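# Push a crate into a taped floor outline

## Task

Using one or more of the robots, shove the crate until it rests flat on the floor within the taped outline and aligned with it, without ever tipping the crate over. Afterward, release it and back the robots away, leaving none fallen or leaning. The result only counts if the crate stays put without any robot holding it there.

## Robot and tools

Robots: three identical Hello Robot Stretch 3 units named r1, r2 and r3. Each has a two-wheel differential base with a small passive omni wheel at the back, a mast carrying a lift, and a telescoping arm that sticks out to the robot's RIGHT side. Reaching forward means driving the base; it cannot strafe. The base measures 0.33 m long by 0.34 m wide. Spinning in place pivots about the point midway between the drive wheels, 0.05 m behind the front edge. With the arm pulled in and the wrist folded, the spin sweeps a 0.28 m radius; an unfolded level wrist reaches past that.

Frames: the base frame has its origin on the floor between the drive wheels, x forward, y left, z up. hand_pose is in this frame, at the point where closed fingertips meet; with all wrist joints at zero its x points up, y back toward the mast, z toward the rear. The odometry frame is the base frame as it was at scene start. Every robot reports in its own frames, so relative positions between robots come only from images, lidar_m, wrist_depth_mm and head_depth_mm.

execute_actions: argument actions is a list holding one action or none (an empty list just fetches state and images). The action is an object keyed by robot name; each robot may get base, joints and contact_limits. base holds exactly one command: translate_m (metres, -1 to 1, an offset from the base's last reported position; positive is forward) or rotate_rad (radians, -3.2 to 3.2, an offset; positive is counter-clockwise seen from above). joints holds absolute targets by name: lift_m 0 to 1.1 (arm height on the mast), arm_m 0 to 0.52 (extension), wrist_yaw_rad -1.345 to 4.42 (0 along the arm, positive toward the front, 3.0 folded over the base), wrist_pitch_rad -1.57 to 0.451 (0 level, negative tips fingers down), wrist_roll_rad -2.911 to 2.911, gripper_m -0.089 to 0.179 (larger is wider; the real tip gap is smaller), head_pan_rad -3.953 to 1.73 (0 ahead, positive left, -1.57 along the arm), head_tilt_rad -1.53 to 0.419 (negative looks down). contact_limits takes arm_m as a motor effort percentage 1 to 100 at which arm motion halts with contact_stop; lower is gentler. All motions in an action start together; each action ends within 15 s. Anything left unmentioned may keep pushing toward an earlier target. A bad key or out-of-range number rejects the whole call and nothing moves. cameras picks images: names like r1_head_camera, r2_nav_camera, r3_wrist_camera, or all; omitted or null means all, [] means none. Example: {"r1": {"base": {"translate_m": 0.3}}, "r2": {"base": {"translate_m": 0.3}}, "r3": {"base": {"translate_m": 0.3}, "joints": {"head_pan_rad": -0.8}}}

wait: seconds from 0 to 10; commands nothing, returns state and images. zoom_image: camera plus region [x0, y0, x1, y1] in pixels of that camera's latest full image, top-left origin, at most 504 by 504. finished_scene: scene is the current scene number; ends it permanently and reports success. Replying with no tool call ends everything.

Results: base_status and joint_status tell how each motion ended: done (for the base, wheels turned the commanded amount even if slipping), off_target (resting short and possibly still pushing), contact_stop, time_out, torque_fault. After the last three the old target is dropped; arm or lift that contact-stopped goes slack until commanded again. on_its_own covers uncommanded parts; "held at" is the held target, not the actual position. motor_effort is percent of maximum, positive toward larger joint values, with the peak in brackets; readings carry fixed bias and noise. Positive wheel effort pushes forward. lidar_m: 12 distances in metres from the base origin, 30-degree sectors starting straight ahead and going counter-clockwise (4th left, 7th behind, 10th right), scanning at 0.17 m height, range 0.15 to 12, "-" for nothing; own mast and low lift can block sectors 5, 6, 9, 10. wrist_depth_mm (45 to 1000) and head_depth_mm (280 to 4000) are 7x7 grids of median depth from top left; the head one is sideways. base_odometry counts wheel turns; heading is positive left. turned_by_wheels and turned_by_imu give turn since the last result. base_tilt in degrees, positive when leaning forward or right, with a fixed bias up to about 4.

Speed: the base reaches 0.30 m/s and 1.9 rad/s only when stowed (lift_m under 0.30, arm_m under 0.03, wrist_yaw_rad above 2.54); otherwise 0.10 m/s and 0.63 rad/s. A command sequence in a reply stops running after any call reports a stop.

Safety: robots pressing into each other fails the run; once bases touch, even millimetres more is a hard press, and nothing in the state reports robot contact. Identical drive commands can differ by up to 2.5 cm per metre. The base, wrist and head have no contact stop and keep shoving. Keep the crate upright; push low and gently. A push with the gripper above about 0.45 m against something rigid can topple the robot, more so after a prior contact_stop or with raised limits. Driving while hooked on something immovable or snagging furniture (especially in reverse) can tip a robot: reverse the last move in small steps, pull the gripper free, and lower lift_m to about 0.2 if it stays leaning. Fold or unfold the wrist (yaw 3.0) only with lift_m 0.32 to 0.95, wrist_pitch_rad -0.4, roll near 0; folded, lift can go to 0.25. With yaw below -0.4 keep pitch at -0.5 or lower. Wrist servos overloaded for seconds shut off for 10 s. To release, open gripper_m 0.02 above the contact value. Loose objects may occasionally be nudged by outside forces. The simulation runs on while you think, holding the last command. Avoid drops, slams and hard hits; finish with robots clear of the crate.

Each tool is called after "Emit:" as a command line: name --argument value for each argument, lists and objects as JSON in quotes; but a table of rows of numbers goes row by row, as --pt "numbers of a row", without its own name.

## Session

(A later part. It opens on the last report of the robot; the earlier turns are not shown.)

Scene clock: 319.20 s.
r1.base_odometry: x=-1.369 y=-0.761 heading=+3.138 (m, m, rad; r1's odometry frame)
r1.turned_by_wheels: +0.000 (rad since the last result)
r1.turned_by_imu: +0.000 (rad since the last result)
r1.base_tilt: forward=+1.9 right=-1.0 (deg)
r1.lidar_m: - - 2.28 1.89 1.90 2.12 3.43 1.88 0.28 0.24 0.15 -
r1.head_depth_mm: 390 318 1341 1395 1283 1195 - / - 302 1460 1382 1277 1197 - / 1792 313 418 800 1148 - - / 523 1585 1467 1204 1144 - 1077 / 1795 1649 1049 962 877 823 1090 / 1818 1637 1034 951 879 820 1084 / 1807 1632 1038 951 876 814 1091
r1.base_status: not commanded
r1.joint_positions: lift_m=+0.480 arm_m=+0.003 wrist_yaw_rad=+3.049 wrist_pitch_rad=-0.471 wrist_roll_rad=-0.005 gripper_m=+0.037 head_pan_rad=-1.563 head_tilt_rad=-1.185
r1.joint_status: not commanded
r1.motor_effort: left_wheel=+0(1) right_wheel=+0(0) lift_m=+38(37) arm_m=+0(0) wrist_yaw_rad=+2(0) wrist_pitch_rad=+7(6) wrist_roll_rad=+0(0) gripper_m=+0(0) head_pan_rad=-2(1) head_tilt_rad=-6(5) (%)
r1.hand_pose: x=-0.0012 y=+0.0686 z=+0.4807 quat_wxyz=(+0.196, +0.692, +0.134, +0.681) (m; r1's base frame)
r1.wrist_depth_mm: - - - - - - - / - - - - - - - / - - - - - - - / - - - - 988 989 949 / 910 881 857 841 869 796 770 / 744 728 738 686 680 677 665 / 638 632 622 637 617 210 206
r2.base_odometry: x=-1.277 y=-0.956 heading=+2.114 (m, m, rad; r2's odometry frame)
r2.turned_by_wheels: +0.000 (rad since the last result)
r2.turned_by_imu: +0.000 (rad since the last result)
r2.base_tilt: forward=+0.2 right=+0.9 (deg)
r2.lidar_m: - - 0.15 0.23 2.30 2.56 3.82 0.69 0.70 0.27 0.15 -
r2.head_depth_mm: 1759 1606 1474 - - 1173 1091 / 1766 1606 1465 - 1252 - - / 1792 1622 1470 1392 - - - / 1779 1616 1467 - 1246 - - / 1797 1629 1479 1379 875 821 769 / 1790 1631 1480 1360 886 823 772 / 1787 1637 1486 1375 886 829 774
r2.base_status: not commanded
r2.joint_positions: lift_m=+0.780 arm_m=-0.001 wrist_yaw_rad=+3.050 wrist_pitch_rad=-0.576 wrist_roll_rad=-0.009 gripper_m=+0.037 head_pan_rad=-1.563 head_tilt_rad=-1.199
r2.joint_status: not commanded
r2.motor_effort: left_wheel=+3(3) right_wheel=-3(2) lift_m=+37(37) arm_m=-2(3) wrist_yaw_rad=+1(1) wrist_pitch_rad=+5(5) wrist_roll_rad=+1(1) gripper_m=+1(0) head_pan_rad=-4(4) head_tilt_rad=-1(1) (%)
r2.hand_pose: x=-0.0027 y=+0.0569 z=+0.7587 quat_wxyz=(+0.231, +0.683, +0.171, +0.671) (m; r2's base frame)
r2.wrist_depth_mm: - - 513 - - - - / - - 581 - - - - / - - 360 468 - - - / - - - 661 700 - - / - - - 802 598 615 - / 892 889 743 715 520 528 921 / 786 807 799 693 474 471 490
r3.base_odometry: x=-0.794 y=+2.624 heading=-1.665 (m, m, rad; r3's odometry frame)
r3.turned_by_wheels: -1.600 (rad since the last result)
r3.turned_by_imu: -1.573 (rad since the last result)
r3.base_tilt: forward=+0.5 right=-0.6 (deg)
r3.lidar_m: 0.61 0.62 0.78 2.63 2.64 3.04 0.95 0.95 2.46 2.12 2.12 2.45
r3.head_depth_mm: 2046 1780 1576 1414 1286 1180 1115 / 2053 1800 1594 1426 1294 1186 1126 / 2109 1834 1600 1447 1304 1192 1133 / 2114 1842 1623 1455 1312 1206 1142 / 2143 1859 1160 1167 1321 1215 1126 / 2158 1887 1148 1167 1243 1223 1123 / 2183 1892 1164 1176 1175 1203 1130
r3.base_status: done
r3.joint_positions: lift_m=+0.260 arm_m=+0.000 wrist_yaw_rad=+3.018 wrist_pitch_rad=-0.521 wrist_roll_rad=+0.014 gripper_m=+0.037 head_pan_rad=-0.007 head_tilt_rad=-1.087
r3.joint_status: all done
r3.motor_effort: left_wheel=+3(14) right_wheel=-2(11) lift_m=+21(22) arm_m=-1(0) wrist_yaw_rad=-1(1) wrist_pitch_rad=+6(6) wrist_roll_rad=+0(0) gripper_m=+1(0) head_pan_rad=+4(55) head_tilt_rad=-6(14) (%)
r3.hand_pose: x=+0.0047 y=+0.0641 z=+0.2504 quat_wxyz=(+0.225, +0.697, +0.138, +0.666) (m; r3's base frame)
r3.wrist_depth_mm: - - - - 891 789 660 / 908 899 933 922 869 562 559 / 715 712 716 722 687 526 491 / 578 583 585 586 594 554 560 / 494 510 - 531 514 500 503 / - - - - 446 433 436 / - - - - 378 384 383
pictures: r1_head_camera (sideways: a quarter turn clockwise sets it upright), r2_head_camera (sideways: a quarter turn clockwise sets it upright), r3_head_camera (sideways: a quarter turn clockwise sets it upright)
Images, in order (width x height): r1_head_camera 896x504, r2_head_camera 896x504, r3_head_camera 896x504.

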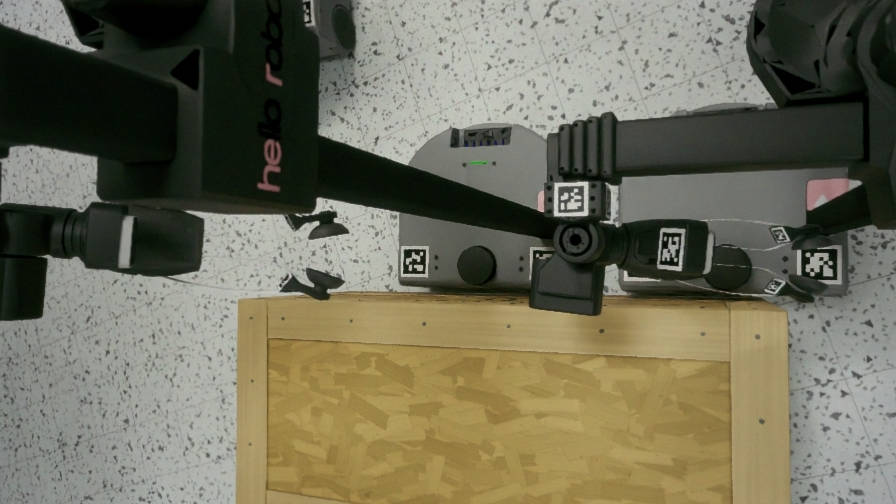

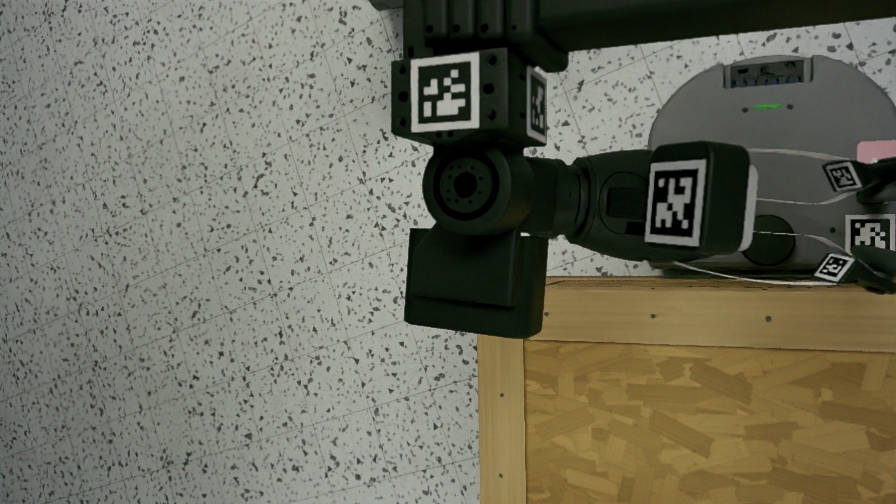

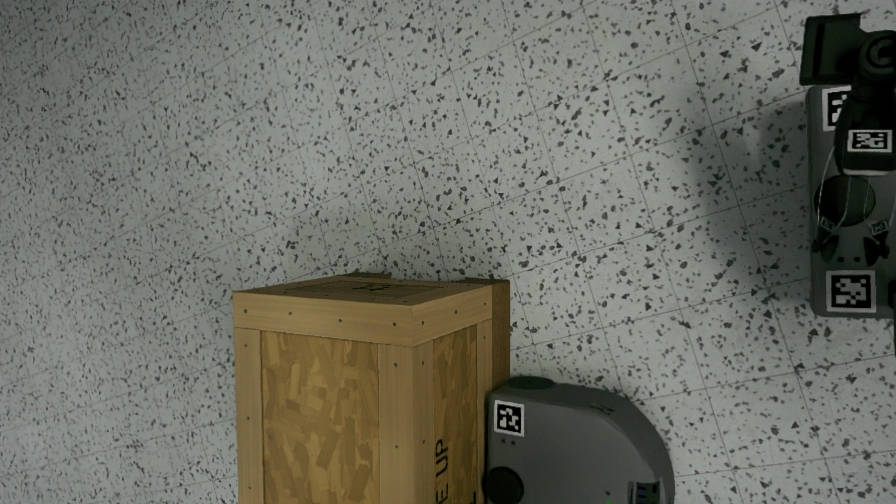

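Emit:
execute_actions --actions '[{"r3":{"base":{"rotate_rad":0.36}}}]' --cameras '[]'

Emit:
execute_actions --actions '[{"r3":{"base":{"translate_m":0.27}}}]' --cameras '[]'

Emit:
execute_actions --actions '[{"r3":{"base":{"rotate_rad":-0.36},"joints":{"lift_m":0.48,"head_tilt_rad":-1.25}}}]' --cameras '["r3_head_camera"]'

Scene clock: 338.30 s.
r1.base_odometry: x=-1.369 y=-0.761 heading=+3.138 (m, m, rad; r1's odometry frame)
r1.turned_by_wheels: +0.000 (rad since the last result)
r1.turned_by_imu: +0.000 (rad since the last result)
r1.base_tilt: forward=+1.9 right=-1.0 (deg)
r1.lidar_m: - - 2.29 1.90 1.89 2.12 3.43 1.88 0.28 0.24 0.15 -
r1.head_depth_mm: 390 318 1409 1402 1280 1199 - / - 302 1459 1380 1275 1201 - / 1828 313 417 804 1142 - - / 522 1578 1462 1204 1147 - 1083 / 1808 1645 1052 961 877 828 1090 / 1838 1646 1041 954 880 815 1088 / 1811 1639 1035 947 874 814 1090
r1.base_status: not commanded
r1.joint_positions: lift_m=+0.480 arm_m=+0.003 wrist_yaw_rad=+3.049 wrist_pitch_rad=-0.471 wrist_roll_rad=-0.005 gripper_m=+0.037 head_pan_rad=-1.563 head_tilt_rad=-1.185
r1.joint_status: not commanded
r1.motor_effort: left_wheel=+1(1) right_wheel=+0(0) lift_m=+38(38) arm_m=+0(0) wrist_yaw_rad=+0(0) wrist_pitch_rad=+7(7) wrist_roll_rad=+0(0) gripper_m=+0(0) head_pan_rad=-2(2) head_tilt_rad=-5(6) (%)
r1.hand_pose: x=-0.0012 y=+0.0686 z=+0.4807 quat_wxyz=(+0.196, +0.692, +0.134, +0.681) (m; r1's base frame)
r1.wrist_depth_mm: - - - - - - - / - - - - - - - / - - - - - - - / - - - - 994 964 944 / 890 882 864 835 835 787 781 / 742 763 723 708 683 673 660 / 653 641 627 620 612 212 206
r2.base_odometry: x=-1.277 y=-0.956 heading=+2.114 (m, m, rad; r2's odometry frame)
r2.turned_by_wheels: +0.000 (rad since the last result)
r2.turned_by_imu: -0.001 (rad since the last result)
r2.base_tilt: forward=+0.2 right=+0.9 (deg)
r2.lidar_m: - - 0.15 0.23 2.30 2.55 3.85 0.71 0.70 0.27 0.15 -
r2.head_depth_mm: 1777 1618 1478 - - 1181 1087 / 1774 1610 1476 - 1253 - - / 1775 1618 1476 1396 - - - / 1793 1620 1484 - 1245 - - / 1780 1611 1492 1392 876 820 767 / 1799 1622 1480 1367 884 825 772 / 1788 1624 1485 1372 887 829 772
r2.base_status: not commanded
r2.joint_positions: lift_m=+0.780 arm_m=-0.001 wrist_yaw_rad=+3.050 wrist_pitch_rad=-0.576 wrist_roll_rad=-0.009 gripper_m=+0.037 head_pan_rad=-1.563 head_tilt_rad=-1.199
r2.joint_status: not commanded
r2.motor_effort: left_wheel=+2(3) right_wheel=-2(3) lift_m=+37(38) arm_m=-2(2) wrist_yaw_rad=+1(1) wrist_pitch_rad=+4(4) wrist_roll_rad=+1(1) gripper_m=+0(1) head_pan_rad=-3(4) head_tilt_rad=+0(1) (%)
r2.hand_pose: x=-0.0027 y=+0.0569 z=+0.7587 quat_wxyz=(+0.231, +0.683, +0.171, +0.671) (m; r2's base frame)
r2.wrist_depth_mm: - - 520 - - - - / - - 577 - - - - / - - 360 465 - - - / - - - 648 683 - - / - - - 805 613 616 - / 872 889 734 738 513 523 933 / 792 804 799 697 464 470 495
r3.base_odometry: x=-0.794 y=+2.624 heading=-1.305 (m, m, rad; r3's odometry frame)
r3.turned_by_wheels: +0.360 (rad since the last result)
r3.turned_by_imu: +0.354 (rad since the last result)
r3.base_tilt: forward=+0.4 right=-0.6 (deg)
r3.lidar_m: 0.61 0.71 2.69 2.63 2.81 3.21 0.95 2.78 2.16 2.12 2.26 3.28
r3.head_depth_mm: 2048 1773 1591 1419 1294 1180 1110 / 2051 1798 1526 1433 1298 1189 1125 / 2102 1827 1122 1265 1309 1196 1131 / 2119 1825 1128 1280 1315 1206 1138 / 2055 1290 1158 1269 1279 1209 1129 / 579 1252 1196 1294 1242 1216 1123 / 500 1266 1203 1304 1325 1224 1129
r3.base_status: done
r3.joint_positions: lift_m=+0.260 arm_m=+0.000 wrist_yaw_rad=+3.018 wrist_pitch_rad=-0.521 wrist_roll_rad=+0.014 gripper_m=+0.037 head_pan_rad=-0.007 head_tilt_rad=-1.087
r3.joint_status: not commanded
r3.motor_effort: left_wheel=-2(10) right_wheel=+3(11) lift_m=+21(21) arm_m=-1(1) wrist_yaw_rad=+1(0) wrist_pitch_rad=+6(6) wrist_roll_rad=+0(0) gripper_m=-1(1) head_pan_rad=+4(5) head_tilt_rad=-5(6) (%)
r3.hand_pose: x=+0.0047 y=+0.0641 z=+0.2504 quat_wxyz=(+0.225, +0.697, +0.138, +0.666) (m; r3's base frame)
r3.wrist_depth_mm: - - - - - - 800 / 915 898 922 946 946 865 660 / 716 713 713 720 736 735 489 / 580 582 596 590 588 595 469 / 493 511 - 530 512 503 485 / - - - - 445 433 435 / - - - - 380 383 386
pictures: none
No camera images: the call's "cameras" was empty. Leave "cameras" out to get every camera's image.

Scene clock: 341.03 s.
r1.base_odometry: x=-1.369 y=-0.761 heading=+3.138 (m, m, rad; r1's odometry frame)
r1.turned_by_wheels: +0.000 (rad since the last result)
r1.turned_by_imu: +0.000 (rad since the last result)
r1.base_tilt: forward=+1.9 right=-1.0 (deg)
r1.lidar_m: - - 2.29 1.90 1.90 2.11 3.42 1.88 0.28 0.24 0.15 -
r1.head_depth_mm: 390 318 1314 1393 1277 1193 - / - 302 1280 1375 1276 1201 - / 1809 313 417 803 1147 - - / 523 1585 1477 1201 1153 - 1079 / 1808 1657 1056 964 878 825 1084 / 1839 1632 1039 950 879 817 1095 / 1823 1638 1037 947 875 814 1087
r1.base_status: not commanded
r1.joint_positions: lift_m=+0.480 arm_m=+0.003 wrist_yaw_rad=+3.049 wrist_pitch_rad=-0.471 wrist_roll_rad=-0.005 gripper_m=+0.037 head_pan_rad=-1.563 head_tilt_rad=-1.185
r1.joint_status: not commanded
r1.motor_effort: left_wheel=+0(1) right_wheel=+0(0) lift_m=+37(37) arm_m=+0(0) wrist_yaw_rad=+0(1) wrist_pitch_rad=+6(6) wrist_roll_rad=+0(0) gripper_m=+0(0) head_pan_rad=-3(2) head_tilt_rad=-6(6) (%)
r1.hand_pose: x=-0.0012 y=+0.0686 z=+0.4807 quat_wxyz=(+0.196, +0.692, +0.134, +0.681) (m; r1's base frame)
r1.wrist_depth_mm: - - - - - - - / - - - - - - - / - - - - - - - / - - - - - 965 959 / 883 865 843 833 853 765 764 / 761 729 737 708 677 691 656 / 645 643 630 620 607 210 206
r2.base_odometry: x=-1.277 y=-0.956 heading=+2.114 (m, m, rad; r2's odometry frame)
r2.turned_by_wheels: +0.000 (rad since the last result)
r2.turned_by_imu: +0.000 (rad since the last result)
r2.base_tilt: forward=+0.2 right=+1.0 (deg)
r2.lidar_m: - - 0.15 0.23 2.30 2.55 3.83 0.49 0.46 0.27 0.15 -
r2.head_depth_mm: 1767 1605 1007 - - 1179 1091 / 1774 1616 1421 - 1240 - - / 1789 1614 1477 1385 - - - / 1792 1613 1476 - 1243 - - / 1801 1612 1487 1383 873 822 770 / 1792 1632 1491 1365 886 820 772 / 1786 1617 1493 1378 888 825 773
r2.base_status: not commanded
r2.joint_positions: lift_m=+0.780 arm_m=-0.001 wrist_yaw_rad=+3.050 wrist_pitch_rad=-0.576 wrist_roll_rad=-0.009 gripper_m=+0.037 head_pan_rad=-1.563 head_tilt_rad=-1.199
r2.joint_status: not commanded
r2.motor_effort: left_wheel=+2(3) right_wheel=-2(2) lift_m=+37(38) arm_m=-2(3) wrist_yaw_rad=+1(1) wrist_pitch_rad=+5(4) wrist_roll_rad=+1(1) gripper_m=+0(0) head_pan_rad=-4(4) head_tilt_rad=-1(0) (%)
r2.hand_pose: x=-0.0027 y=+0.0569 z=+0.7587 quat_wxyz=(+0.231, +0.683, +0.171, +0.671) (m; r2's base frame)
r2.wrist_depth_mm: - - 510 - - - - / - - 582 - - - - / - - 358 463 - - - / - - - 653 688 - - / - - - 807 602 619 - / 888 877 750 731 510 529 908 / 790 812 799 705 463 471 496
r3.base_odometry: x=-0.723 y=+2.364 heading=-1.305 (m, m, rad; r3's odometry frame)
r3.turned_by_wheels: +0.000 (rad since the last result)
r3.turned_by_imu: -0.001 (rad since the last result)
r3.base_tilt: forward=+0.4 right=-0.5 (deg)
r3.lidar_m: 0.35 0.44 0.57 2.61 2.78 3.50 1.22 2.82 2.18 2.14 2.29 0.38
r3.head_depth_mm: 2037 1781 1573 1425 1289 1175 1111 / 2055 1796 1595 1166 1290 1190 1126 / 2100 1818 1602 1006 1027 1198 1133 / 2110 1842 1127 1009 1143 1205 1140 / 2128 1856 1119 1022 1138 1159 1127 / 2154 1884 455 1045 1159 1108 1122 / 2186 1886 403 1069 1152 1133 1132
r3.base_status: done
r3.joint_positions: lift_m=+0.260 arm_m=+0.000 wrist_yaw_rad=+3.018 wrist_pitch_rad=-0.521 wrist_roll_rad=+0.014 gripper_m=+0.037 head_pan_rad=-0.007 head_tilt_rad=-1.087
r3.joint_status: not commanded
r3.motor_effort: left_wheel=-1(8) right_wheel=+3(11) lift_m=+21(22) arm_m=+0(1) wrist_yaw_rad=-1(0) wrist_pitch_rad=+6(6) wrist_roll_rad=+0(0) gripper_m=-2(0) head_pan_rad=+3(5) head_tilt_rad=-6(5) (%)
r3.hand_pose: x=+0.0047 y=+0.0641 z=+0.2504 quat_wxyz=(+0.225, +0.697, +0.138, +0.666) (m; r3's base frame)
r3.wrist_depth_mm: - - - - - 780 557 / 918 893 929 933 843 554 529 / 715 720 727 734 544 427 422 / 589 588 594 589 448 364 349 / 491 514 - 535 448 369 331 / - - - - 445 412 371 / - - - - 382 383 380
pictures: none
No camera images: the call's "cameras" was empty. Leave "cameras" out to get every camera's image.

Scene clock: 343.87 s.
r1.base_odometry: x=-1.369 y=-0.761 heading=+3.138 (m, m, rad; r1's odometry frame)
r1.turned_by_wheels: +0.000 (rad since the last result)
r1.turned_by_imu: +0.000 (rad since the last result)
r1.base_tilt: forward=+1.9 right=-1.0 (deg)
r1.lidar_m: - - 2.29 1.90 1.89 2.12 3.40 1.88 0.28 0.24 0.15 -
r1.head_depth_mm: 389 318 1300 1398 1275 1194 - / - 301 1235 1380 1273 1206 - / 1805 312 417 801 1142 - - / 523 1589 1467 1194 1147 - 1085 / 1808 1653 1053 965 883 828 1083 / 1831 1635 1038 952 876 815 1085 / 1811 1646 1034 949 878 818 1087
r1.base_status: not commanded
r1.joint_positions: lift_m=+0.480 arm_m=+0.003 wrist_yaw_rad=+3.049 wrist_pitch_rad=-0.471 wrist_roll_rad=-0.005 gripper_m=+0.037 head_pan_rad=-1.563 head_tilt_rad=-1.185
r1.joint_status: not commanded
r1.motor_effort: left_wheel=+0(0) right_wheel=+0(0) lift_m=+38(37) arm_m=+0(0) wrist_yaw_rad=+0(1) wrist_pitch_rad=+6(6) wrist_roll_rad=+0(0) gripper_m=+0(0) head_pan_rad=-1(2) head_tilt_rad=-6(5) (%)
r1.hand_pose: x=-0.0012 y=+0.0686 z=+0.4807 quat_wxyz=(+0.196, +0.692, +0.134, +0.681) (m; r1's base frame)
r1.wrist_depth_mm: - - - - - - - / - - - - - - - / - - - - - - - / - - - - 983 948 958 / 861 917 844 830 847 805 768 / 739 722 721 703 669 689 668 / 637 634 615 630 589 209 207
r2.base_odometry: x=-1.277 y=-0.956 heading=+2.114 (m, m, rad; r2's odometry frame)
r2.turned_by_wheels: +0.000 (rad since the last result)
r2.turned_by_imu: +0.000 (rad since the last result)
r2.base_tilt: forward=+0.2 right=+1.0 (deg)
r2.lidar_m: - - 0.15 0.23 2.30 2.55 3.82 0.43 0.47 0.27 0.15 -
r2.head_depth_mm: 1754 1606 1432 - - 1183 1094 / 1766 1619 1471 - 1229 - - / 1768 1619 1470 1386 - - - / 1787 1620 1485 - 1243 - - / 1785 1617 1480 1376 868 823 771 / 1795 1635 1487 1373 884 824 771 / 1798 1619 1500 1373 885 826 773
r2.base_status: not commanded
r2.joint_positions: lift_m=+0.780 arm_m=-0.001 wrist_yaw_rad=+3.050 wrist_pitch_rad=-0.576 wrist_roll_rad=-0.009 gripper_m=+0.037 head_pan_rad=-1.563 head_tilt_rad=-1.199
r2.joint_status: not commanded
r2.motor_effort: left_wheel=+2(2) right_wheel=-2(2) lift_m=+37(38) arm_m=-3(2) wrist_yaw_rad=+1(1) wrist_pitch_rad=+5(5) wrist_roll_rad=+1(1) gripper_m=+0(1) head_pan_rad=-4(4) head_tilt_rad=+0(0) (%)
r2.hand_pose: x=-0.0027 y=+0.0569 z=+0.7587 quat_wxyz=(+0.231, +0.683, +0.171, +0.671) (m; r2's base frame)
r2.wrist_depth_mm: - - 510 - - - - / - - 571 - - - - / - - 361 466 - - - / - - - 651 693 - - / - - - 803 613 609 - / 892 891 734 734 513 530 945 / 807 814 797 681 471 476 491
r3.base_odometry: x=-0.723 y=+2.364 heading=-1.665 (m, m, rad; r3's odometry frame)
r3.turned_by_wheels: -0.360 (rad since the last result)
r3.turned_by_imu: -0.355 (rad since the last result)
r3.base_tilt: forward=+0.4 right=-0.5 (deg)
r3.lidar_m: 0.35 0.36 0.47 0.99 2.61 3.01 1.22 1.21 2.50 2.14 2.14 2.47
r3.head_depth_mm: 1667 1540 1430 1323 1236 1188 - / 1685 1548 1436 1338 1245 1197 - / 1695 1554 1446 1343 1257 1208 - / 1706 1568 1035 1049 1265 1205 - / 1724 1587 1019 966 1260 1199 - / 1748 1600 1029 975 1122 1174 - / 1765 1618 1034 983 1128 1120 1150
r3.base_status: done
r3.joint_positions: lift_m=+0.480 arm_m=+0.000 wrist_yaw_rad=+3.018 wrist_pitch_rad=-0.522 wrist_roll_rad=+0.014 gripper_m=+0.037 head_pan_rad=-0.006 head_tilt_rad=-1.235
r3.joint_status: all done
r3.motor_effort: left_wheel=+2(12) right_wheel=-3(9) lift_m=+29(28) arm_m=-1(1) wrist_yaw_rad=+1(1) wrist_pitch_rad=+6(6) wrist_roll_rad=+0(0) gripper_m=+1(0) head_pan_rad=+4(3) head_tilt_rad=-6(20) (%)
r3.hand_pose: x=+0.0047 y=+0.0641 z=+0.4700 quat_wxyz=(+0.225, +0.697, +0.138, +0.666) (m; r3's base frame)
r3.wrist_depth_mm: - - - - 913 760 765 / - - - - 820 600 541 / - - - 914 835 565 431 / 900 900 923 847 682 570 394 / 773 765 - 666 597 546 396 / 669 669 - 639 530 530 399 / 596 596 - 608 600 551 405
pictures: r3_head_camera (sideways: a quarter turn clockwise sets it upright)
Images, in order (width x height): r3_head_camera 896x504.

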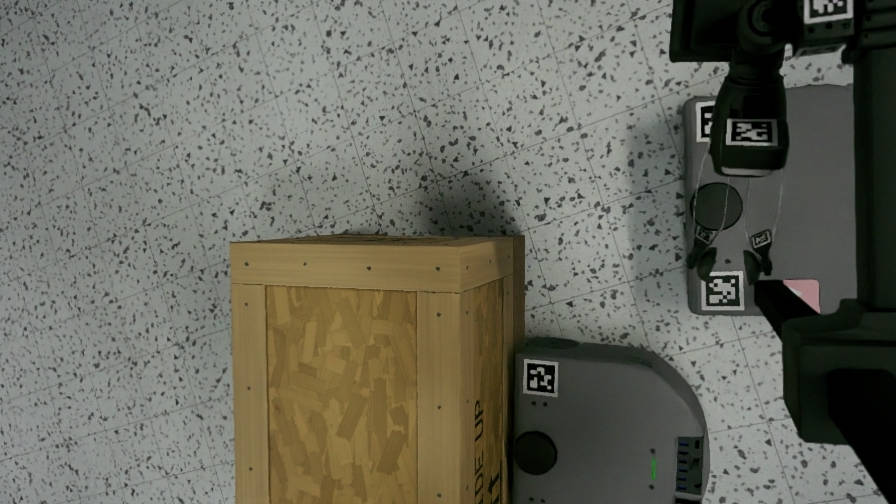

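Emit:
execute_actions --actions '[{"r3":{"base":{"translate_m":0.19},"joints":{"head_pan_rad":0.6,"head_tilt_rad":-1.3}}}]' --cameras '["r3_head_camera","r3_nav_camera","r2_head_camera","r2_nav_camera"]'

Scene clock: 350.10 s.
r1.base_odometry: x=-1.369 y=-0.761 heading=+3.138 (m, m, rad; r1's odometry frame)
r1.turned_by_wheels: +0.000 (rad since the last result)
r1.turned_by_imu: +0.000 (rad since the last result)
r1.base_tilt: forward=+1.9 right=-1.0 (deg)
r1.lidar_m: - - 2.29 1.90 1.89 2.12 3.39 1.88 0.28 0.24 0.15 -
r1.head_depth_mm: 389 317 1464 1389 1276 1196 - / - 302 1299 1379 1278 1202 - / 908 313 417 803 1143 - - / 522 1007 1437 1201 1158 - 1076 / 1803 1649 1050 963 880 825 1091 / 1836 1639 1040 950 880 814 1090 / 1830 1631 1031 946 876 814 1084
r1.base_status: not commanded
r1.joint_positions: lift_m=+0.480 arm_m=+0.003 wrist_yaw_rad=+3.049 wrist_pitch_rad=-0.471 wrist_roll_rad=-0.005 gripper_m=+0.037 head_pan_rad=-1.563 head_tilt_rad=-1.185
r1.joint_status: not commanded
r1.motor_effort: left_wheel=+0(0) right_wheel=+0(0) lift_m=+38(38) arm_m=+0(0) wrist_yaw_rad=+0(0) wrist_pitch_rad=+6(6) wrist_roll_rad=+0(0) gripper_m=+0(0) head_pan_rad=-2(1) head_tilt_rad=-5(6) (%)
r1.hand_pose: x=-0.0012 y=+0.0686 z=+0.4807 quat_wxyz=(+0.196, +0.692, +0.134, +0.681) (m; r1's base frame)
r1.wrist_depth_mm: - - - - - - - / - - - - - - - / - - - - - - - / - - - - 981 940 919 / 902 871 876 849 837 797 775 / 742 757 727 711 680 679 675 / 640 625 626 630 602 210 208
r2.base_odometry: x=-1.277 y=-0.956 heading=+2.114 (m, m, rad; r2's odometry frame)
r2.turned_by_wheels: +0.000 (rad since the last result)
r2.turned_by_imu: -0.001 (rad since the last result)
r2.base_tilt: forward=+0.2 right=+1.0 (deg)
r2.lidar_m: - - 0.15 0.23 2.30 2.55 3.85 1.64 0.30 0.27 0.15 -
r2.head_depth_mm: 1772 1600 652 - - 1170 1092 / 1782 752 1457 - 1115 - - / 1777 1600 815 1223 - - - / 1793 1600 1475 - 1251 - - / 1792 1616 1488 1389 875 819 770 / 1779 1628 1478 1375 884 824 774 / 1791 1626 1485 1372 886 826 774
r2.base_status: not commanded
r2.joint_positions: lift_m=+0.780 arm_m=-0.001 wrist_yaw_rad=+3.050 wrist_pitch_rad=-0.576 wrist_roll_rad=-0.009 gripper_m=+0.037 head_pan_rad=-1.563 head_tilt_rad=-1.199
r2.joint_status: not commanded
r2.motor_effort: left_wheel=+3(1) right_wheel=-2(2) lift_m=+37(38) arm_m=-3(3) wrist_yaw_rad=+1(1) wrist_pitch_rad=+4(4) wrist_roll_rad=+1(1) gripper_m=+1(0) head_pan_rad=-4(4) head_tilt_rad=-1(0) (%)
r2.hand_pose: x=-0.0027 y=+0.0569 z=+0.7587 quat_wxyz=(+0.231, +0.683, +0.171, +0.671) (m; r2's base frame)
r2.wrist_depth_mm: - - 517 - - - - / - - 579 - - - - / - - 359 470 - - - / - - - 654 694 - - / - - - 788 601 622 - / 892 901 737 745 513 531 938 / 803 814 788 691 469 472 494
r3.base_odometry: x=-0.741 y=+2.175 heading=-1.665 (m, m, rad; r3's odometry frame)
r3.turned_by_wheels: +0.000 (rad since the last result)
r3.turned_by_imu: -0.001 (rad since the last result)
r3.base_tilt: forward=+0.4 right=-0.5 (deg)
r3.lidar_m: 0.16 0.16 0.23 0.39 2.66 3.06 1.39 1.40 2.43 2.09 2.09 2.41
r3.head_depth_mm: 1574 1476 1383 1302 1228 1170 - / 1589 1488 966 930 1241 1186 - / 1602 1501 973 918 1217 - - / 1621 1508 982 921 1244 - - / 1636 1057 992 952 1135 - - / 1650 1064 970 1148 1113 - - / 1657 1073 375 1159 1135 - -
r3.base_status: done
r3.joint_positions: lift_m=+0.480 arm_m=+0.000 wrist_yaw_rad=+3.018 wrist_pitch_rad=-0.522 wrist_roll_rad=+0.014 gripper_m=+0.037 head_pan_rad=+0.593 head_tilt_rad=-1.284
r3.joint_status: all done
r3.motor_effort: left_wheel=+2(9) right_wheel=-3(4) lift_m=+29(29) arm_m=+0(1) wrist_yaw_rad=+0(0) wrist_pitch_rad=+6(6) wrist_roll_rad=+0(0) gripper_m=+0(0) head_pan_rad=+4(45) head_tilt_rad=-7(13) (%)
r3.hand_pose: x=+0.0047 y=+0.0641 z=+0.4700 quat_wxyz=(+0.225, +0.697, +0.138, +0.666) (m; r3's base frame)
r3.wrist_depth_mm: - - - - 755 763 - / - - - 965 565 540 543 / - - 909 830 474 414 415 / 905 910 685 685 486 335 338 / 771 770 - 574 437 290 284 / 667 670 - 525 401 268 244 / 590 589 - 578 576 255 223
pictures: r2_head_camera (sideways: a quarter turn clockwise sets it upright), r2_nav_camera (sideways: a quarter turn counterclockwise sets it upright), r3_head_camera (sideways: a quarter turn clockwise sets it upright), r3_nav_camera (sideways: a quarter turn counterclockwise sets it upright)
Images, in order (width x height): r2_head_camera 896x504, r2_nav_camera 672x504, r3_head_camera 896x504, r3_nav_camera 672x504.

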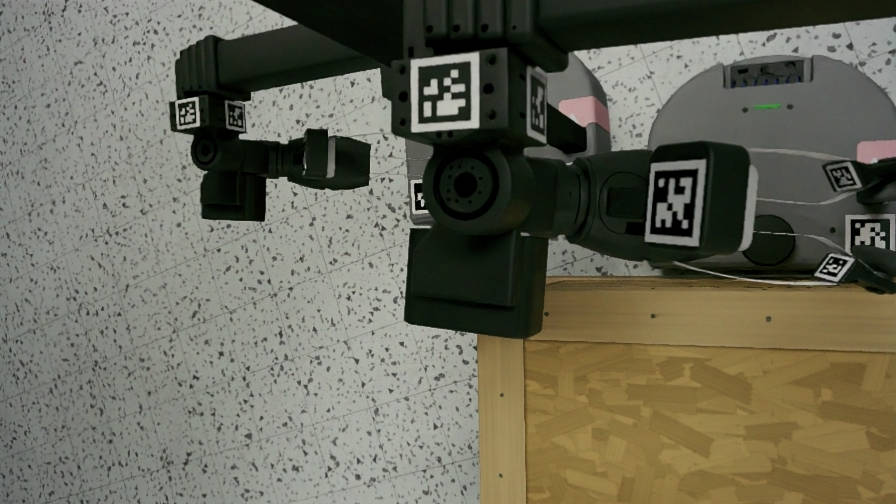

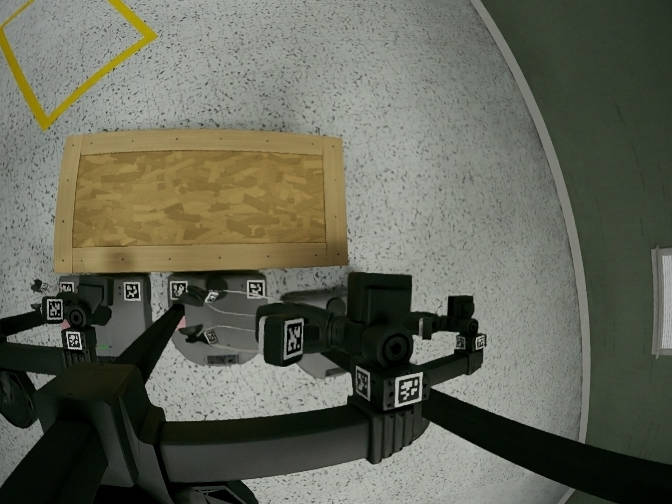

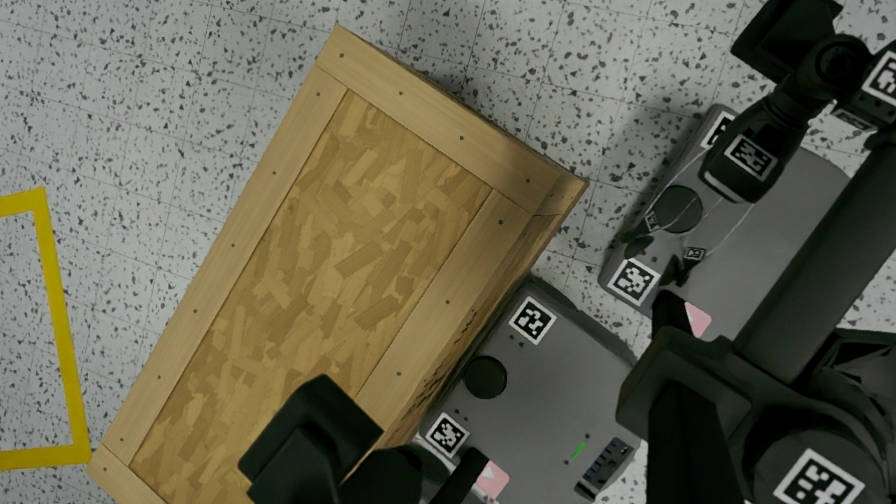

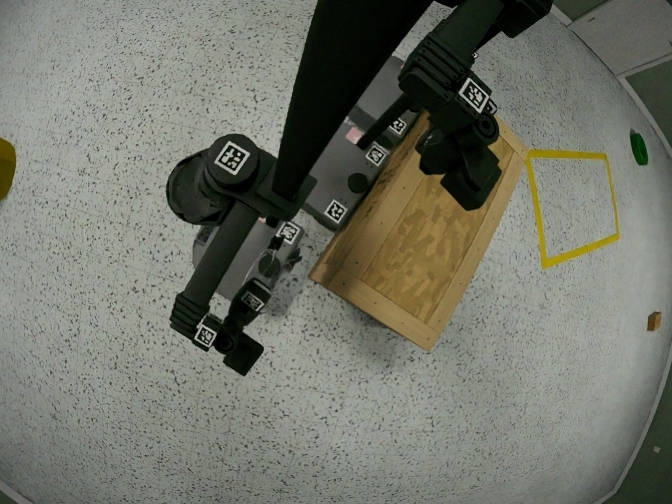

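Emit:
execute_actions --actions '[{"r3":{"base":{"translate_m":0.1}}}]' --cameras '["r3_head_camera","r2_head_camera"]'

Emit:
execute_actions --actions '[{"r1":{"base":{"translate_m":0.07}},"r2":{"base":{"translate_m":0.07}},"r3":{"base":{"translate_m":0.07}}}]' --cameras '["r3_head_camera","r2_nav_camera","r1_head_camera"]'

Scene clock: 360.10 s.
r1.base_odometry: x=-1.369 y=-0.761 heading=+3.138 (m, m, rad; r1's odometry frame)
r1.turned_by_wheels: +0.000 (rad since the last result)
r1.turned_by_imu: +0.000 (rad since the last result)
r1.base_tilt: forward=+1.9 right=-1.0 (deg)
r1.lidar_m: - - 2.29 1.90 1.89 2.12 3.43 1.88 0.28 0.24 0.15 -
r1.head_depth_mm: 390 318 1459 1387 1273 1193 - / - 302 1452 1386 1280 1197 - / 636 312 418 801 1142 - - / 523 894 1291 1200 1149 - 1080 / 1810 1652 1047 967 882 824 1094 / 1799 1649 1033 949 876 816 1090 / 1813 1637 1031 954 876 815 1084
r1.base_status: not commanded
r1.joint_positions: lift_m=+0.480 arm_m=+0.003 wrist_yaw_rad=+3.049 wrist_pitch_rad=-0.471 wrist_roll_rad=-0.005 gripper_m=+0.037 head_pan_rad=-1.563 head_tilt_rad=-1.185
r1.joint_status: not commanded
r1.motor_effort: left_wheel=+1(1) right_wheel=+0(0) lift_m=+38(38) arm_m=+0(0) wrist_yaw_rad=+0(0) wrist_pitch_rad=+6(6) wrist_roll_rad=+0(0) gripper_m=+0(0) head_pan_rad=-2(2) head_tilt_rad=-5(6) (%)
r1.hand_pose: x=-0.0012 y=+0.0686 z=+0.4807 quat_wxyz=(+0.196, +0.692, +0.134, +0.681) (m; r1's base frame)
r1.wrist_depth_mm: - - - - - - - / - - - - - - - / - - - - - - - / - - - - 950 916 933 / 934 872 878 828 838 786 790 / 772 722 721 691 677 689 656 / 651 661 622 615 601 210 206
r2.base_odometry: x=-1.277 y=-0.956 heading=+2.114 (m, m, rad; r2's odometry frame)
r2.turned_by_wheels: +0.000 (rad since the last result)
r2.turned_by_imu: -0.001 (rad since the last result)
r2.base_tilt: forward=+0.2 right=+0.9 (deg)
r2.lidar_m: - - 0.15 0.23 2.30 2.56 3.83 1.64 0.27 0.26 0.15 -
r2.head_depth_mm: 1747 1588 661 - - 1178 1092 / - 308 440 - 1227 - - / 1786 722 705 514 - - - / 1780 1611 815 - 1113 - - / 1779 1617 1483 1389 876 822 768 / 1782 1623 1485 1372 885 824 771 / 1795 1629 1495 1382 889 825 775
r2.base_status: not commanded
r2.joint_positions: lift_m=+0.780 arm_m=-0.001 wrist_yaw_rad=+3.050 wrist_pitch_rad=-0.576 wrist_roll_rad=-0.009 gripper_m=+0.037 head_pan_rad=-1.563 head_tilt_rad=-1.199
r2.joint_status: not commanded
r2.motor_effort: left_wheel=+3(3) right_wheel=-2(2) lift_m=+38(37) arm_m=-2(3) wrist_yaw_rad=+1(0) wrist_pitch_rad=+5(5) wrist_roll_rad=+0(1) gripper_m=+0(0) head_pan_rad=-5(4) head_tilt_rad=+0(0) (%)
r2.hand_pose: x=-0.0027 y=+0.0569 z=+0.7587 quat_wxyz=(+0.231, +0.683, +0.171, +0.671) (m; r2's base frame)
r2.wrist_depth_mm: - - 508 - - - - / - - 575 - - - - / - - 356 469 - - - / - - - 648 684 - - / - - - 801 603 609 - / 888 867 743 729 518 523 946 / 786 811 784 685 465 475 492
r3.base_odometry: x=-0.750 y=+2.075 heading=-1.665 (m, m, rad; r3's odometry frame)
r3.turned_by_wheels: +0.000 (rad since the last result)
r3.turned_by_imu: -0.001 (rad since the last result)
r3.base_tilt: forward=+0.4 right=-0.6 (deg)
r3.lidar_m: 0.16 - 0.15 0.26 2.69 3.09 1.49 1.50 2.40 2.07 2.06 2.37
r3.head_depth_mm: 1566 1477 1384 1303 1230 1174 - / 1595 1494 1399 923 1239 1182 - / 1603 1495 977 917 886 - - / 1619 1513 980 923 878 - - / 1636 1514 986 927 1109 - - / 1647 1524 999 942 1105 - - / 1652 1069 1004 966 1116 - -
r3.base_status: done
r3.joint_positions: lift_m=+0.480 arm_m=+0.000 wrist_yaw_rad=+3.018 wrist_pitch_rad=-0.522 wrist_roll_rad=+0.014 gripper_m=+0.037 head_pan_rad=+0.593 head_tilt_rad=-1.284
r3.joint_status: not commanded
r3.motor_effort: left_wheel=+2(8) right_wheel=-3(4) lift_m=+29(29) arm_m=-1(1) wrist_yaw_rad=+0(1) wrist_pitch_rad=+6(6) wrist_roll_rad=+0(0) gripper_m=+0(1) head_pan_rad=+3(5) head_tilt_rad=-6(7) (%)
r3.hand_pose: x=+0.0047 y=+0.0641 z=+0.4700 quat_wxyz=(+0.225, +0.697, +0.138, +0.666) (m; r3's base frame)
r3.wrist_depth_mm: - - - 936 763 - - / - - 954 879 530 537 - / - - 833 826 410 413 416 / 919 907 680 640 333 336 336 / 765 755 - 574 290 284 286 / 663 651 - 511 250 243 244 / 591 597 - 541 220 215 221
pictures: r2_head_camera (sideways: a quarter turn clockwise sets it upright), r3_head_camera (sideways: a quarter turn clockwise sets it upright)
Images, in order (width x height): r2_head_camera 896x504, r3_head_camera 896x504.

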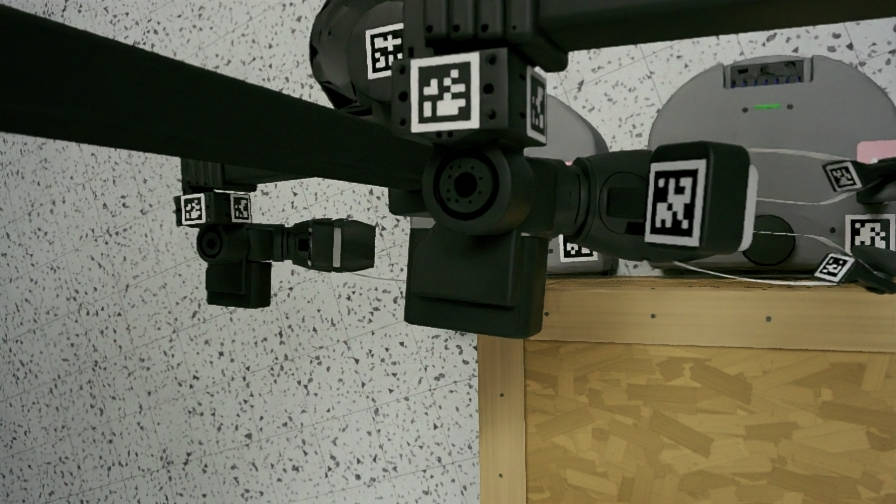

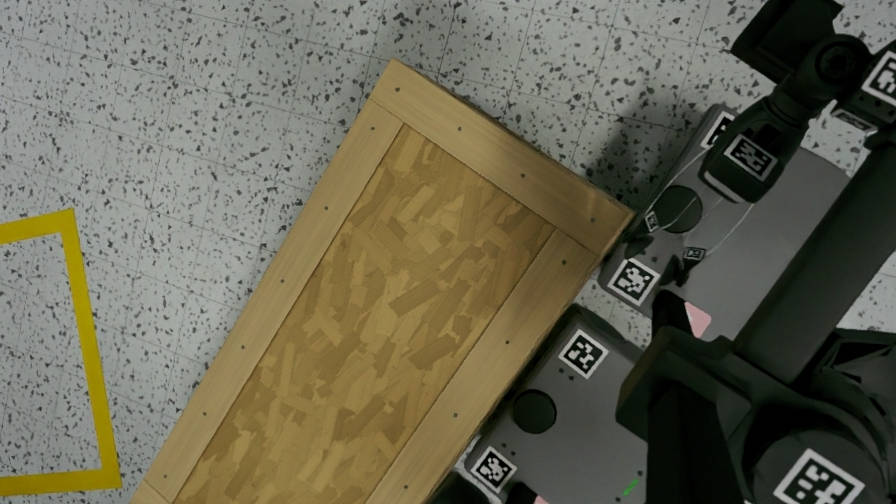

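Scene clock: 363.17 s.
r1.base_odometry: x=-1.439 y=-0.761 heading=+3.138 (m, m, rad; r1's odometry frame)
r1.turned_by_wheels: +0.000 (rad since the last result)
r1.turned_by_imu: -0.010 (rad since the last result)
r1.base_tilt: forward=+1.8 right=-1.0 (deg)
r1.lidar_m: - - 2.30 1.90 1.90 2.11 3.37 1.90 0.28 0.20 0.15 -
r1.head_depth_mm: 389 318 1456 1389 1284 1196 - / - 304 1458 1386 1274 1196 - / 656 311 423 1164 1144 - - / 523 896 1290 1205 1141 - 1082 / 1764 1654 1035 961 882 826 1089 / 1811 1643 1037 953 875 818 1094 / 1810 1631 1031 948 877 816 1091
r1.base_status: translate_m off_target (by the wheels' count: +0.0697 of +0.0700)
r1.joint_positions: lift_m=+0.480 arm_m=+0.003 wrist_yaw_rad=+3.049 wrist_pitch_rad=-0.471 wrist_roll_rad=-0.005 gripper_m=+0.037 head_pan_rad=-1.565 head_tilt_rad=-1.187
r1.joint_status: not commanded
r1.on_its_own: left_wheel is at rest, and its effort (+60) is outside its rest range (-18 to +18); right_wheel is at rest, and its effort (+33) is outside its rest range (-18 to +18)
r1.motor_effort: left_wheel=+60(71) right_wheel=+33(59) lift_m=+37(38) arm_m=+0(0) wrist_yaw_rad=+2(0) wrist_pitch_rad=+7(7) wrist_roll_rad=+0(0) gripper_m=+0(1) head_pan_rad=-2(2) head_tilt_rad=-5(6) (%)
r1.hand_pose: x=-0.0012 y=+0.0685 z=+0.4807 quat_wxyz=(+0.196, +0.692, +0.134, +0.681) (m; r1's base frame)
r1.wrist_depth_mm: - - - - - - - / - - - - - - - / - - - - - - - / - - - - 987 933 931 / 892 865 832 817 824 786 760 / 744 736 733 706 675 688 668 / 653 641 616 616 609 210 205
r2.base_odometry: x=-1.313 y=-0.896 heading=+2.115 (m, m, rad; r2's odometry frame)
r2.turned_by_wheels: +0.001 (rad since the last result)
r2.turned_by_imu: +0.009 (rad since the last result)
r2.base_tilt: forward=+0.3 right=+0.9 (deg)
r2.lidar_m: - - 0.15 0.20 2.31 2.57 3.86 1.66 0.27 0.21 0.15 -
r2.head_depth_mm: - 1556 664 - - 1179 1091 / 1785 320 397 - 1227 1211 - / 1797 731 1452 584 - - - / 1791 1638 814 1404 1114 - - / 1813 1630 1492 1392 877 824 769 / 1813 1636 1496 1383 886 825 771 / 1822 1643 1495 1380 888 827 777
r2.base_status: translate_m off_target (by the wheels' count: +0.0698 of +0.0700)
r2.joint_positions: lift_m=+0.780 arm_m=-0.001 wrist_yaw_rad=+3.050 wrist_pitch_rad=-0.576 wrist_roll_rad=-0.009 gripper_m=+0.037 head_pan_rad=-1.566 head_tilt_rad=-1.191
r2.joint_status: not commanded
r2.on_its_own: left_wheel is at rest, and its effort (+47) is outside its rest range (-18 to +18); right_wheel is at rest, and its effort (+23) is outside its rest range (-18 to +18)
r2.motor_effort: left_wheel=+47(89) right_wheel=+23(77) lift_m=+32(38) arm_m=-3(2) wrist_yaw_rad=+1(0) wrist_pitch_rad=+5(6) wrist_roll_rad=+1(1) gripper_m=-1(1) head_pan_rad=-3(4) head_tilt_rad=-3(4) (%)
r2.hand_pose: x=-0.0028 y=+0.0569 z=+0.7589 quat_wxyz=(+0.231, +0.683, +0.171, +0.671) (m; r2's base frame)
r2.wrist_depth_mm: - - 505 - - - - / - - 415 - - - - / - - 363 404 - - - / - - - 656 699 - - / - - - 818 604 623 - / 904 902 765 737 515 532 923 / 796 816 799 633 470 470 796
r3.base_odometry: x=-0.757 y=+2.006 heading=-1.664 (m, m, rad; r3's odometry frame)
r3.turned_by_wheels: +0.000 (rad since the last result)
r3.turned_by_imu: +0.021 (rad since the last result)
r3.base_tilt: forward=+0.4 right=-0.6 (deg)
r3.lidar_m: 0.16 - 0.15 0.26 2.69 3.14 1.50 1.53 2.37 2.06 2.06 2.41
r3.head_depth_mm: 1574 1470 1379 1301 1230 1168 1097 / 1581 1488 1397 925 1232 1176 - / 1601 1500 976 917 885 - - / 1609 1510 980 924 874 - - / 1631 1522 989 932 1106 - - / 1634 1065 994 944 1115 - - / 1656 1073 1003 964 1115 - -
r3.base_status: translate_m off_target (by the wheels' count: +0.0697 of +0.0700)
r3.joint_positions: lift_m=+0.480 arm_m=+0.000 wrist_yaw_rad=+3.018 wrist_pitch_rad=-0.522 wrist_roll_rad=+0.014 gripper_m=+0.037 head_pan_rad=+0.594 head_tilt_rad=-1.286
r3.joint_status: not commanded
r3.on_its_own: left_wheel is at rest, and its effort (+54) is outside its rest range (-18 to +18); right_wheel is at rest, and its effort (+41) is outside its rest range (-18 to +18)
r3.motor_effort: left_wheel=+54(57) right_wheel=+41(48) lift_m=+28(29) arm_m=-1(1) wrist_yaw_rad=+0(0) wrist_pitch_rad=+6(6) wrist_roll_rad=+0(0) gripper_m=+1(0) head_pan_rad=+3(4) head_tilt_rad=-5(6) (%)
r3.hand_pose: x=+0.0047 y=+0.0641 z=+0.4700 quat_wxyz=(+0.225, +0.697, +0.138, +0.666) (m; r3's base frame)
r3.wrist_depth_mm: - - - - 751 - - / - - - 663 535 543 - / - - 826 707 410 412 415 / 910 925 683 649 332 336 341 / 772 760 - 562 290 284 285 / 672 664 - 506 248 243 244 / 583 589 - 547 220 214 215
pictures: r1_head_camera (sideways: a quarter turn clockwise sets it upright), r2_nav_camera (sideways: a quarter turn counterclockwise sets it upright), r3_head_camera (sideways: a quarter turn clockwise sets it upright)
Images, in order (width x height): r1_head_camera 896x504, r2_nav_camera 672x504, r3_head_camera 896x504.

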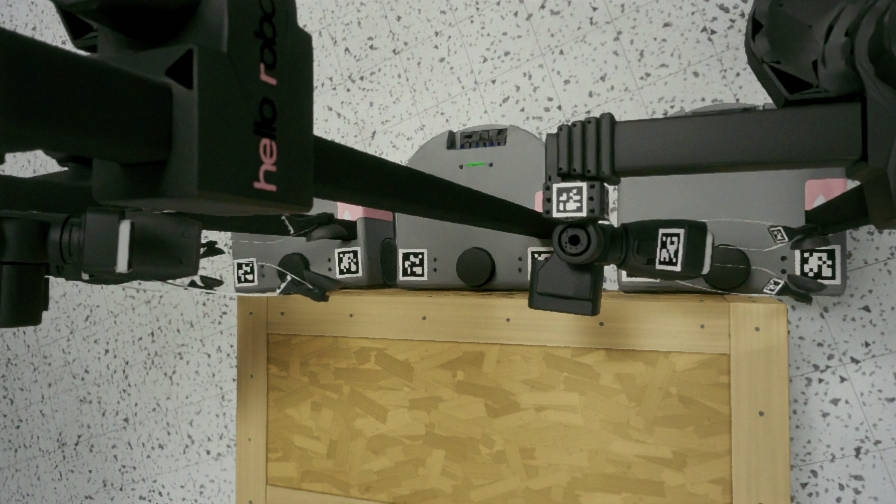

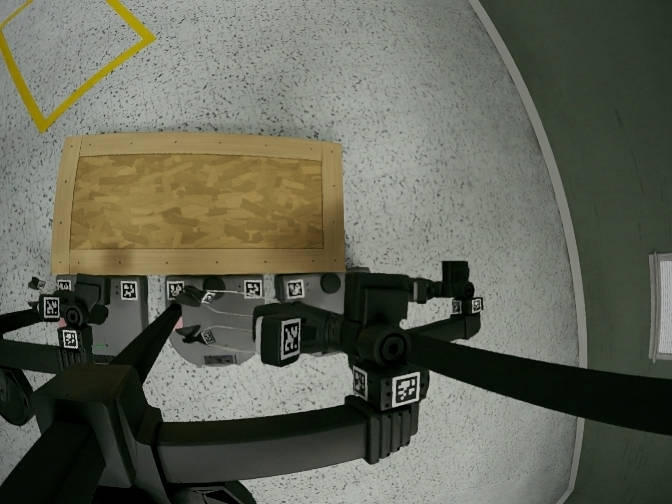

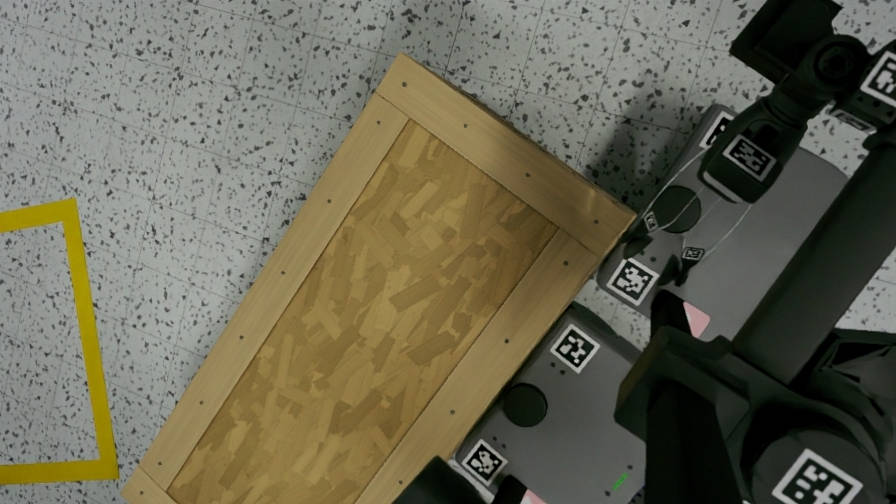

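Emit:
execute_actions --actions '[{"r1":{"base":{"translate_m":0.1}},"r2":{"base":{"translate_m":0.1}},"r3":{"base":{"translate_m":0.1}}}]' --cameras '["r3_head_camera","r2_nav_camera"]'

Scene clock: 369.13 s.
r1.base_odometry: x=-1.539 y=-0.760 heading=+3.138 (m, m, rad; r1's odometry frame)
r1.turned_by_wheels: +0.000 (rad since the last result)
r1.turned_by_imu: -0.016 (rad since the last result)
r1.base_tilt: forward=+1.8 right=-1.0 (deg)
r1.lidar_m: - - 2.32 1.91 1.90 2.10 3.31 1.92 0.28 0.20 0.15 -
r1.head_depth_mm: 388 317 1454 1382 1275 1191 - / - 304 1453 1385 1286 1197 - / 657 312 421 809 1146 - - / 522 903 1303 1204 1147 - 1083 / 1785 1660 1037 963 881 824 1089 / 1815 1645 1032 947 878 817 1092 / 1811 1634 1032 947 876 813 1088
r1.base_status: translate_m off_target (by the wheels' count: +0.0997 of +0.1000)
r1.joint_positions: lift_m=+0.480 arm_m=+0.003 wrist_yaw_rad=+3.049 wrist_pitch_rad=-0.471 wrist_roll_rad=-0.005 gripper_m=+0.037 head_pan_rad=-1.565 head_tilt_rad=-1.187
r1.joint_status: not commanded
r1.on_its_own: left_wheel is at rest, and its effort (+71) is outside its rest range (-18 to +18); right_wheel is at rest, and its effort (+36) is outside its rest range (-18 to +18)
r1.motor_effort: left_wheel=+71(71) right_wheel=+36(60) lift_m=+37(37) arm_m=+0(0) wrist_yaw_rad=+1(1) wrist_pitch_rad=+7(6) wrist_roll_rad=+0(0) gripper_m=+0(0) head_pan_rad=-2(1) head_tilt_rad=-6(5) (%)
r1.hand_pose: x=-0.0012 y=+0.0685 z=+0.4807 quat_wxyz=(+0.196, +0.692, +0.134, +0.681) (m; r1's base frame)
r1.wrist_depth_mm: - - - - - - - / - - - - - - - / - - - - - - - / - - - - 969 964 951 / 905 884 860 831 828 798 775 / 738 734 726 696 688 675 673 / 655 630 619 605 600 208 205
r2.base_odometry: x=-1.365 y=-0.811 heading=+2.115 (m, m, rad; r2's odometry frame)
r2.turned_by_wheels: +0.001 (rad since the last result)
r2.turned_by_imu: -0.016 (rad since the last result)
r2.base_tilt: forward=+0.2 right=+1.0 (deg)
r2.lidar_m: - - 0.15 0.20 2.31 2.56 3.87 1.67 0.27 0.20 0.15 -
r2.head_depth_mm: - 336 662 - - 1173 1085 / 1795 326 403 - 1222 1212 - / 1789 736 1446 583 - - - / 1806 1647 818 1404 1111 - - / 1809 1633 1485 1396 877 822 767 / 1798 1652 1503 1375 890 824 771 / 1813 1639 1505 1375 895 830 773
r2.base_status: translate_m off_target (by the wheels' count: +0.0998 of +0.1000)
r2.joint_positions: lift_m=+0.780 arm_m=-0.001 wrist_yaw_rad=+3.050 wrist_pitch_rad=-0.576 wrist_roll_rad=-0.009 gripper_m=+0.037 head_pan_rad=-1.566 head_tilt_rad=-1.190
r2.joint_status: not commanded
r2.on_its_own: left_wheel is at rest, and its effort (+36) is outside its rest range (-18 to +18)
r2.motor_effort: left_wheel=+36(87) right_wheel=+14(75) lift_m=+33(34) arm_m=-2(3) wrist_yaw_rad=+1(2) wrist_pitch_rad=+5(5) wrist_roll_rad=+1(1) gripper_m=+1(0) head_pan_rad=-3(2) head_tilt_rad=-3(4) (%)
r2.hand_pose: x=-0.0028 y=+0.0568 z=+0.7588 quat_wxyz=(+0.231, +0.683, +0.171, +0.671) (m; r2's base frame)
r2.wrist_depth_mm: - - 507 - - - - / - - 417 - - - - / - - 363 403 - - - / - - - 639 698 - - / - - - 816 602 606 - / 895 909 751 729 516 531 937 / 808 805 807 621 466 471 787
r3.base_odometry: x=-0.766 y=+1.906 heading=-1.664 (m, m, rad; r3's odometry frame)
r3.turned_by_wheels: +0.000 (rad since the last result)
r3.turned_by_imu: +0.006 (rad since the last result)
r3.base_tilt: forward=+0.4 right=-0.6 (deg)
r3.lidar_m: 0.15 - 0.15 0.30 2.70 3.15 1.51 1.54 2.36 2.06 2.06 2.41
r3.head_depth_mm: 1573 1476 1378 1297 1232 1175 1094 / 1590 1479 1391 914 1240 1187 - / 1600 1494 972 916 884 - - / 1627 1500 981 926 878 - - / 1626 1526 984 929 1113 - - / 1643 1059 993 946 1113 - - / 1650 1069 1003 964 1115 - -
r3.base_status: translate_m off_target (by the wheels' count: +0.0997 of +0.1000)
r3.joint_positions: lift_m=+0.480 arm_m=+0.000 wrist_yaw_rad=+3.018 wrist_pitch_rad=-0.522 wrist_roll_rad=+0.014 gripper_m=+0.037 head_pan_rad=+0.594 head_tilt_rad=-1.287
r3.joint_status: not commanded
r3.on_its_own: left_wheel is at rest, and its effort (+54) is outside its rest range (-18 to +18); right_wheel is at rest, and its effort (+41) is outside its rest range (-18 to +18)
r3.motor_effort: left_wheel=+54(58) right_wheel=+41(46) lift_m=+28(28) arm_m=-1(0) wrist_yaw_rad=+0(1) wrist_pitch_rad=+6(6) wrist_roll_rad=+0(0) gripper_m=+1(1) head_pan_rad=+3(4) head_tilt_rad=-7(6) (%)
r3.hand_pose: x=+0.0047 y=+0.0641 z=+0.4700 quat_wxyz=(+0.226, +0.697, +0.139, +0.666) (m; r3's base frame)
r3.wrist_depth_mm: - - - 924 759 - - / - - - 890 539 543 - / - - 856 820 412 413 415 / 914 919 679 653 332 337 338 / 765 766 - 571 290 284 286 / 666 668 - 507 250 242 244 / 588 592 - 550 219 214 215
pictures: r2_nav_camera (sideways: a quarter turn counterclockwise sets it upright), r3_head_camera (sideways: a quarter turn clockwise sets it upright)
Images, in order (width x height): r2_nav_camera 672x504, r3_head_camera 896x504.

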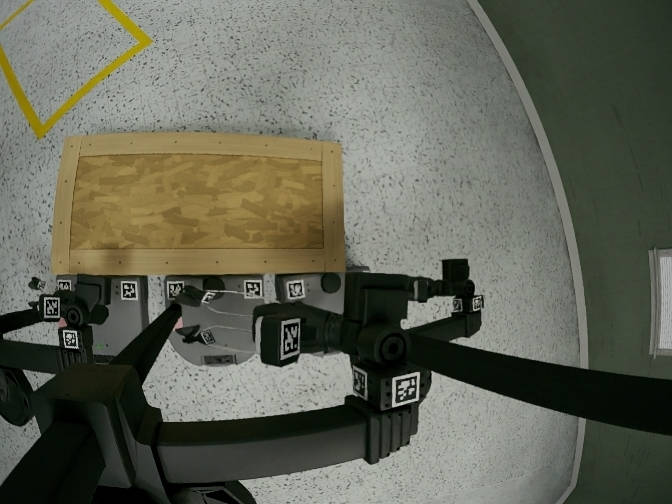

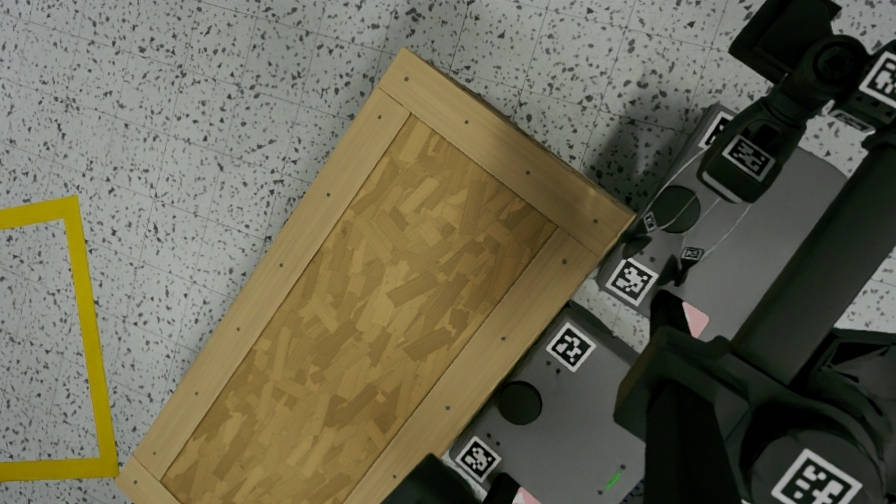

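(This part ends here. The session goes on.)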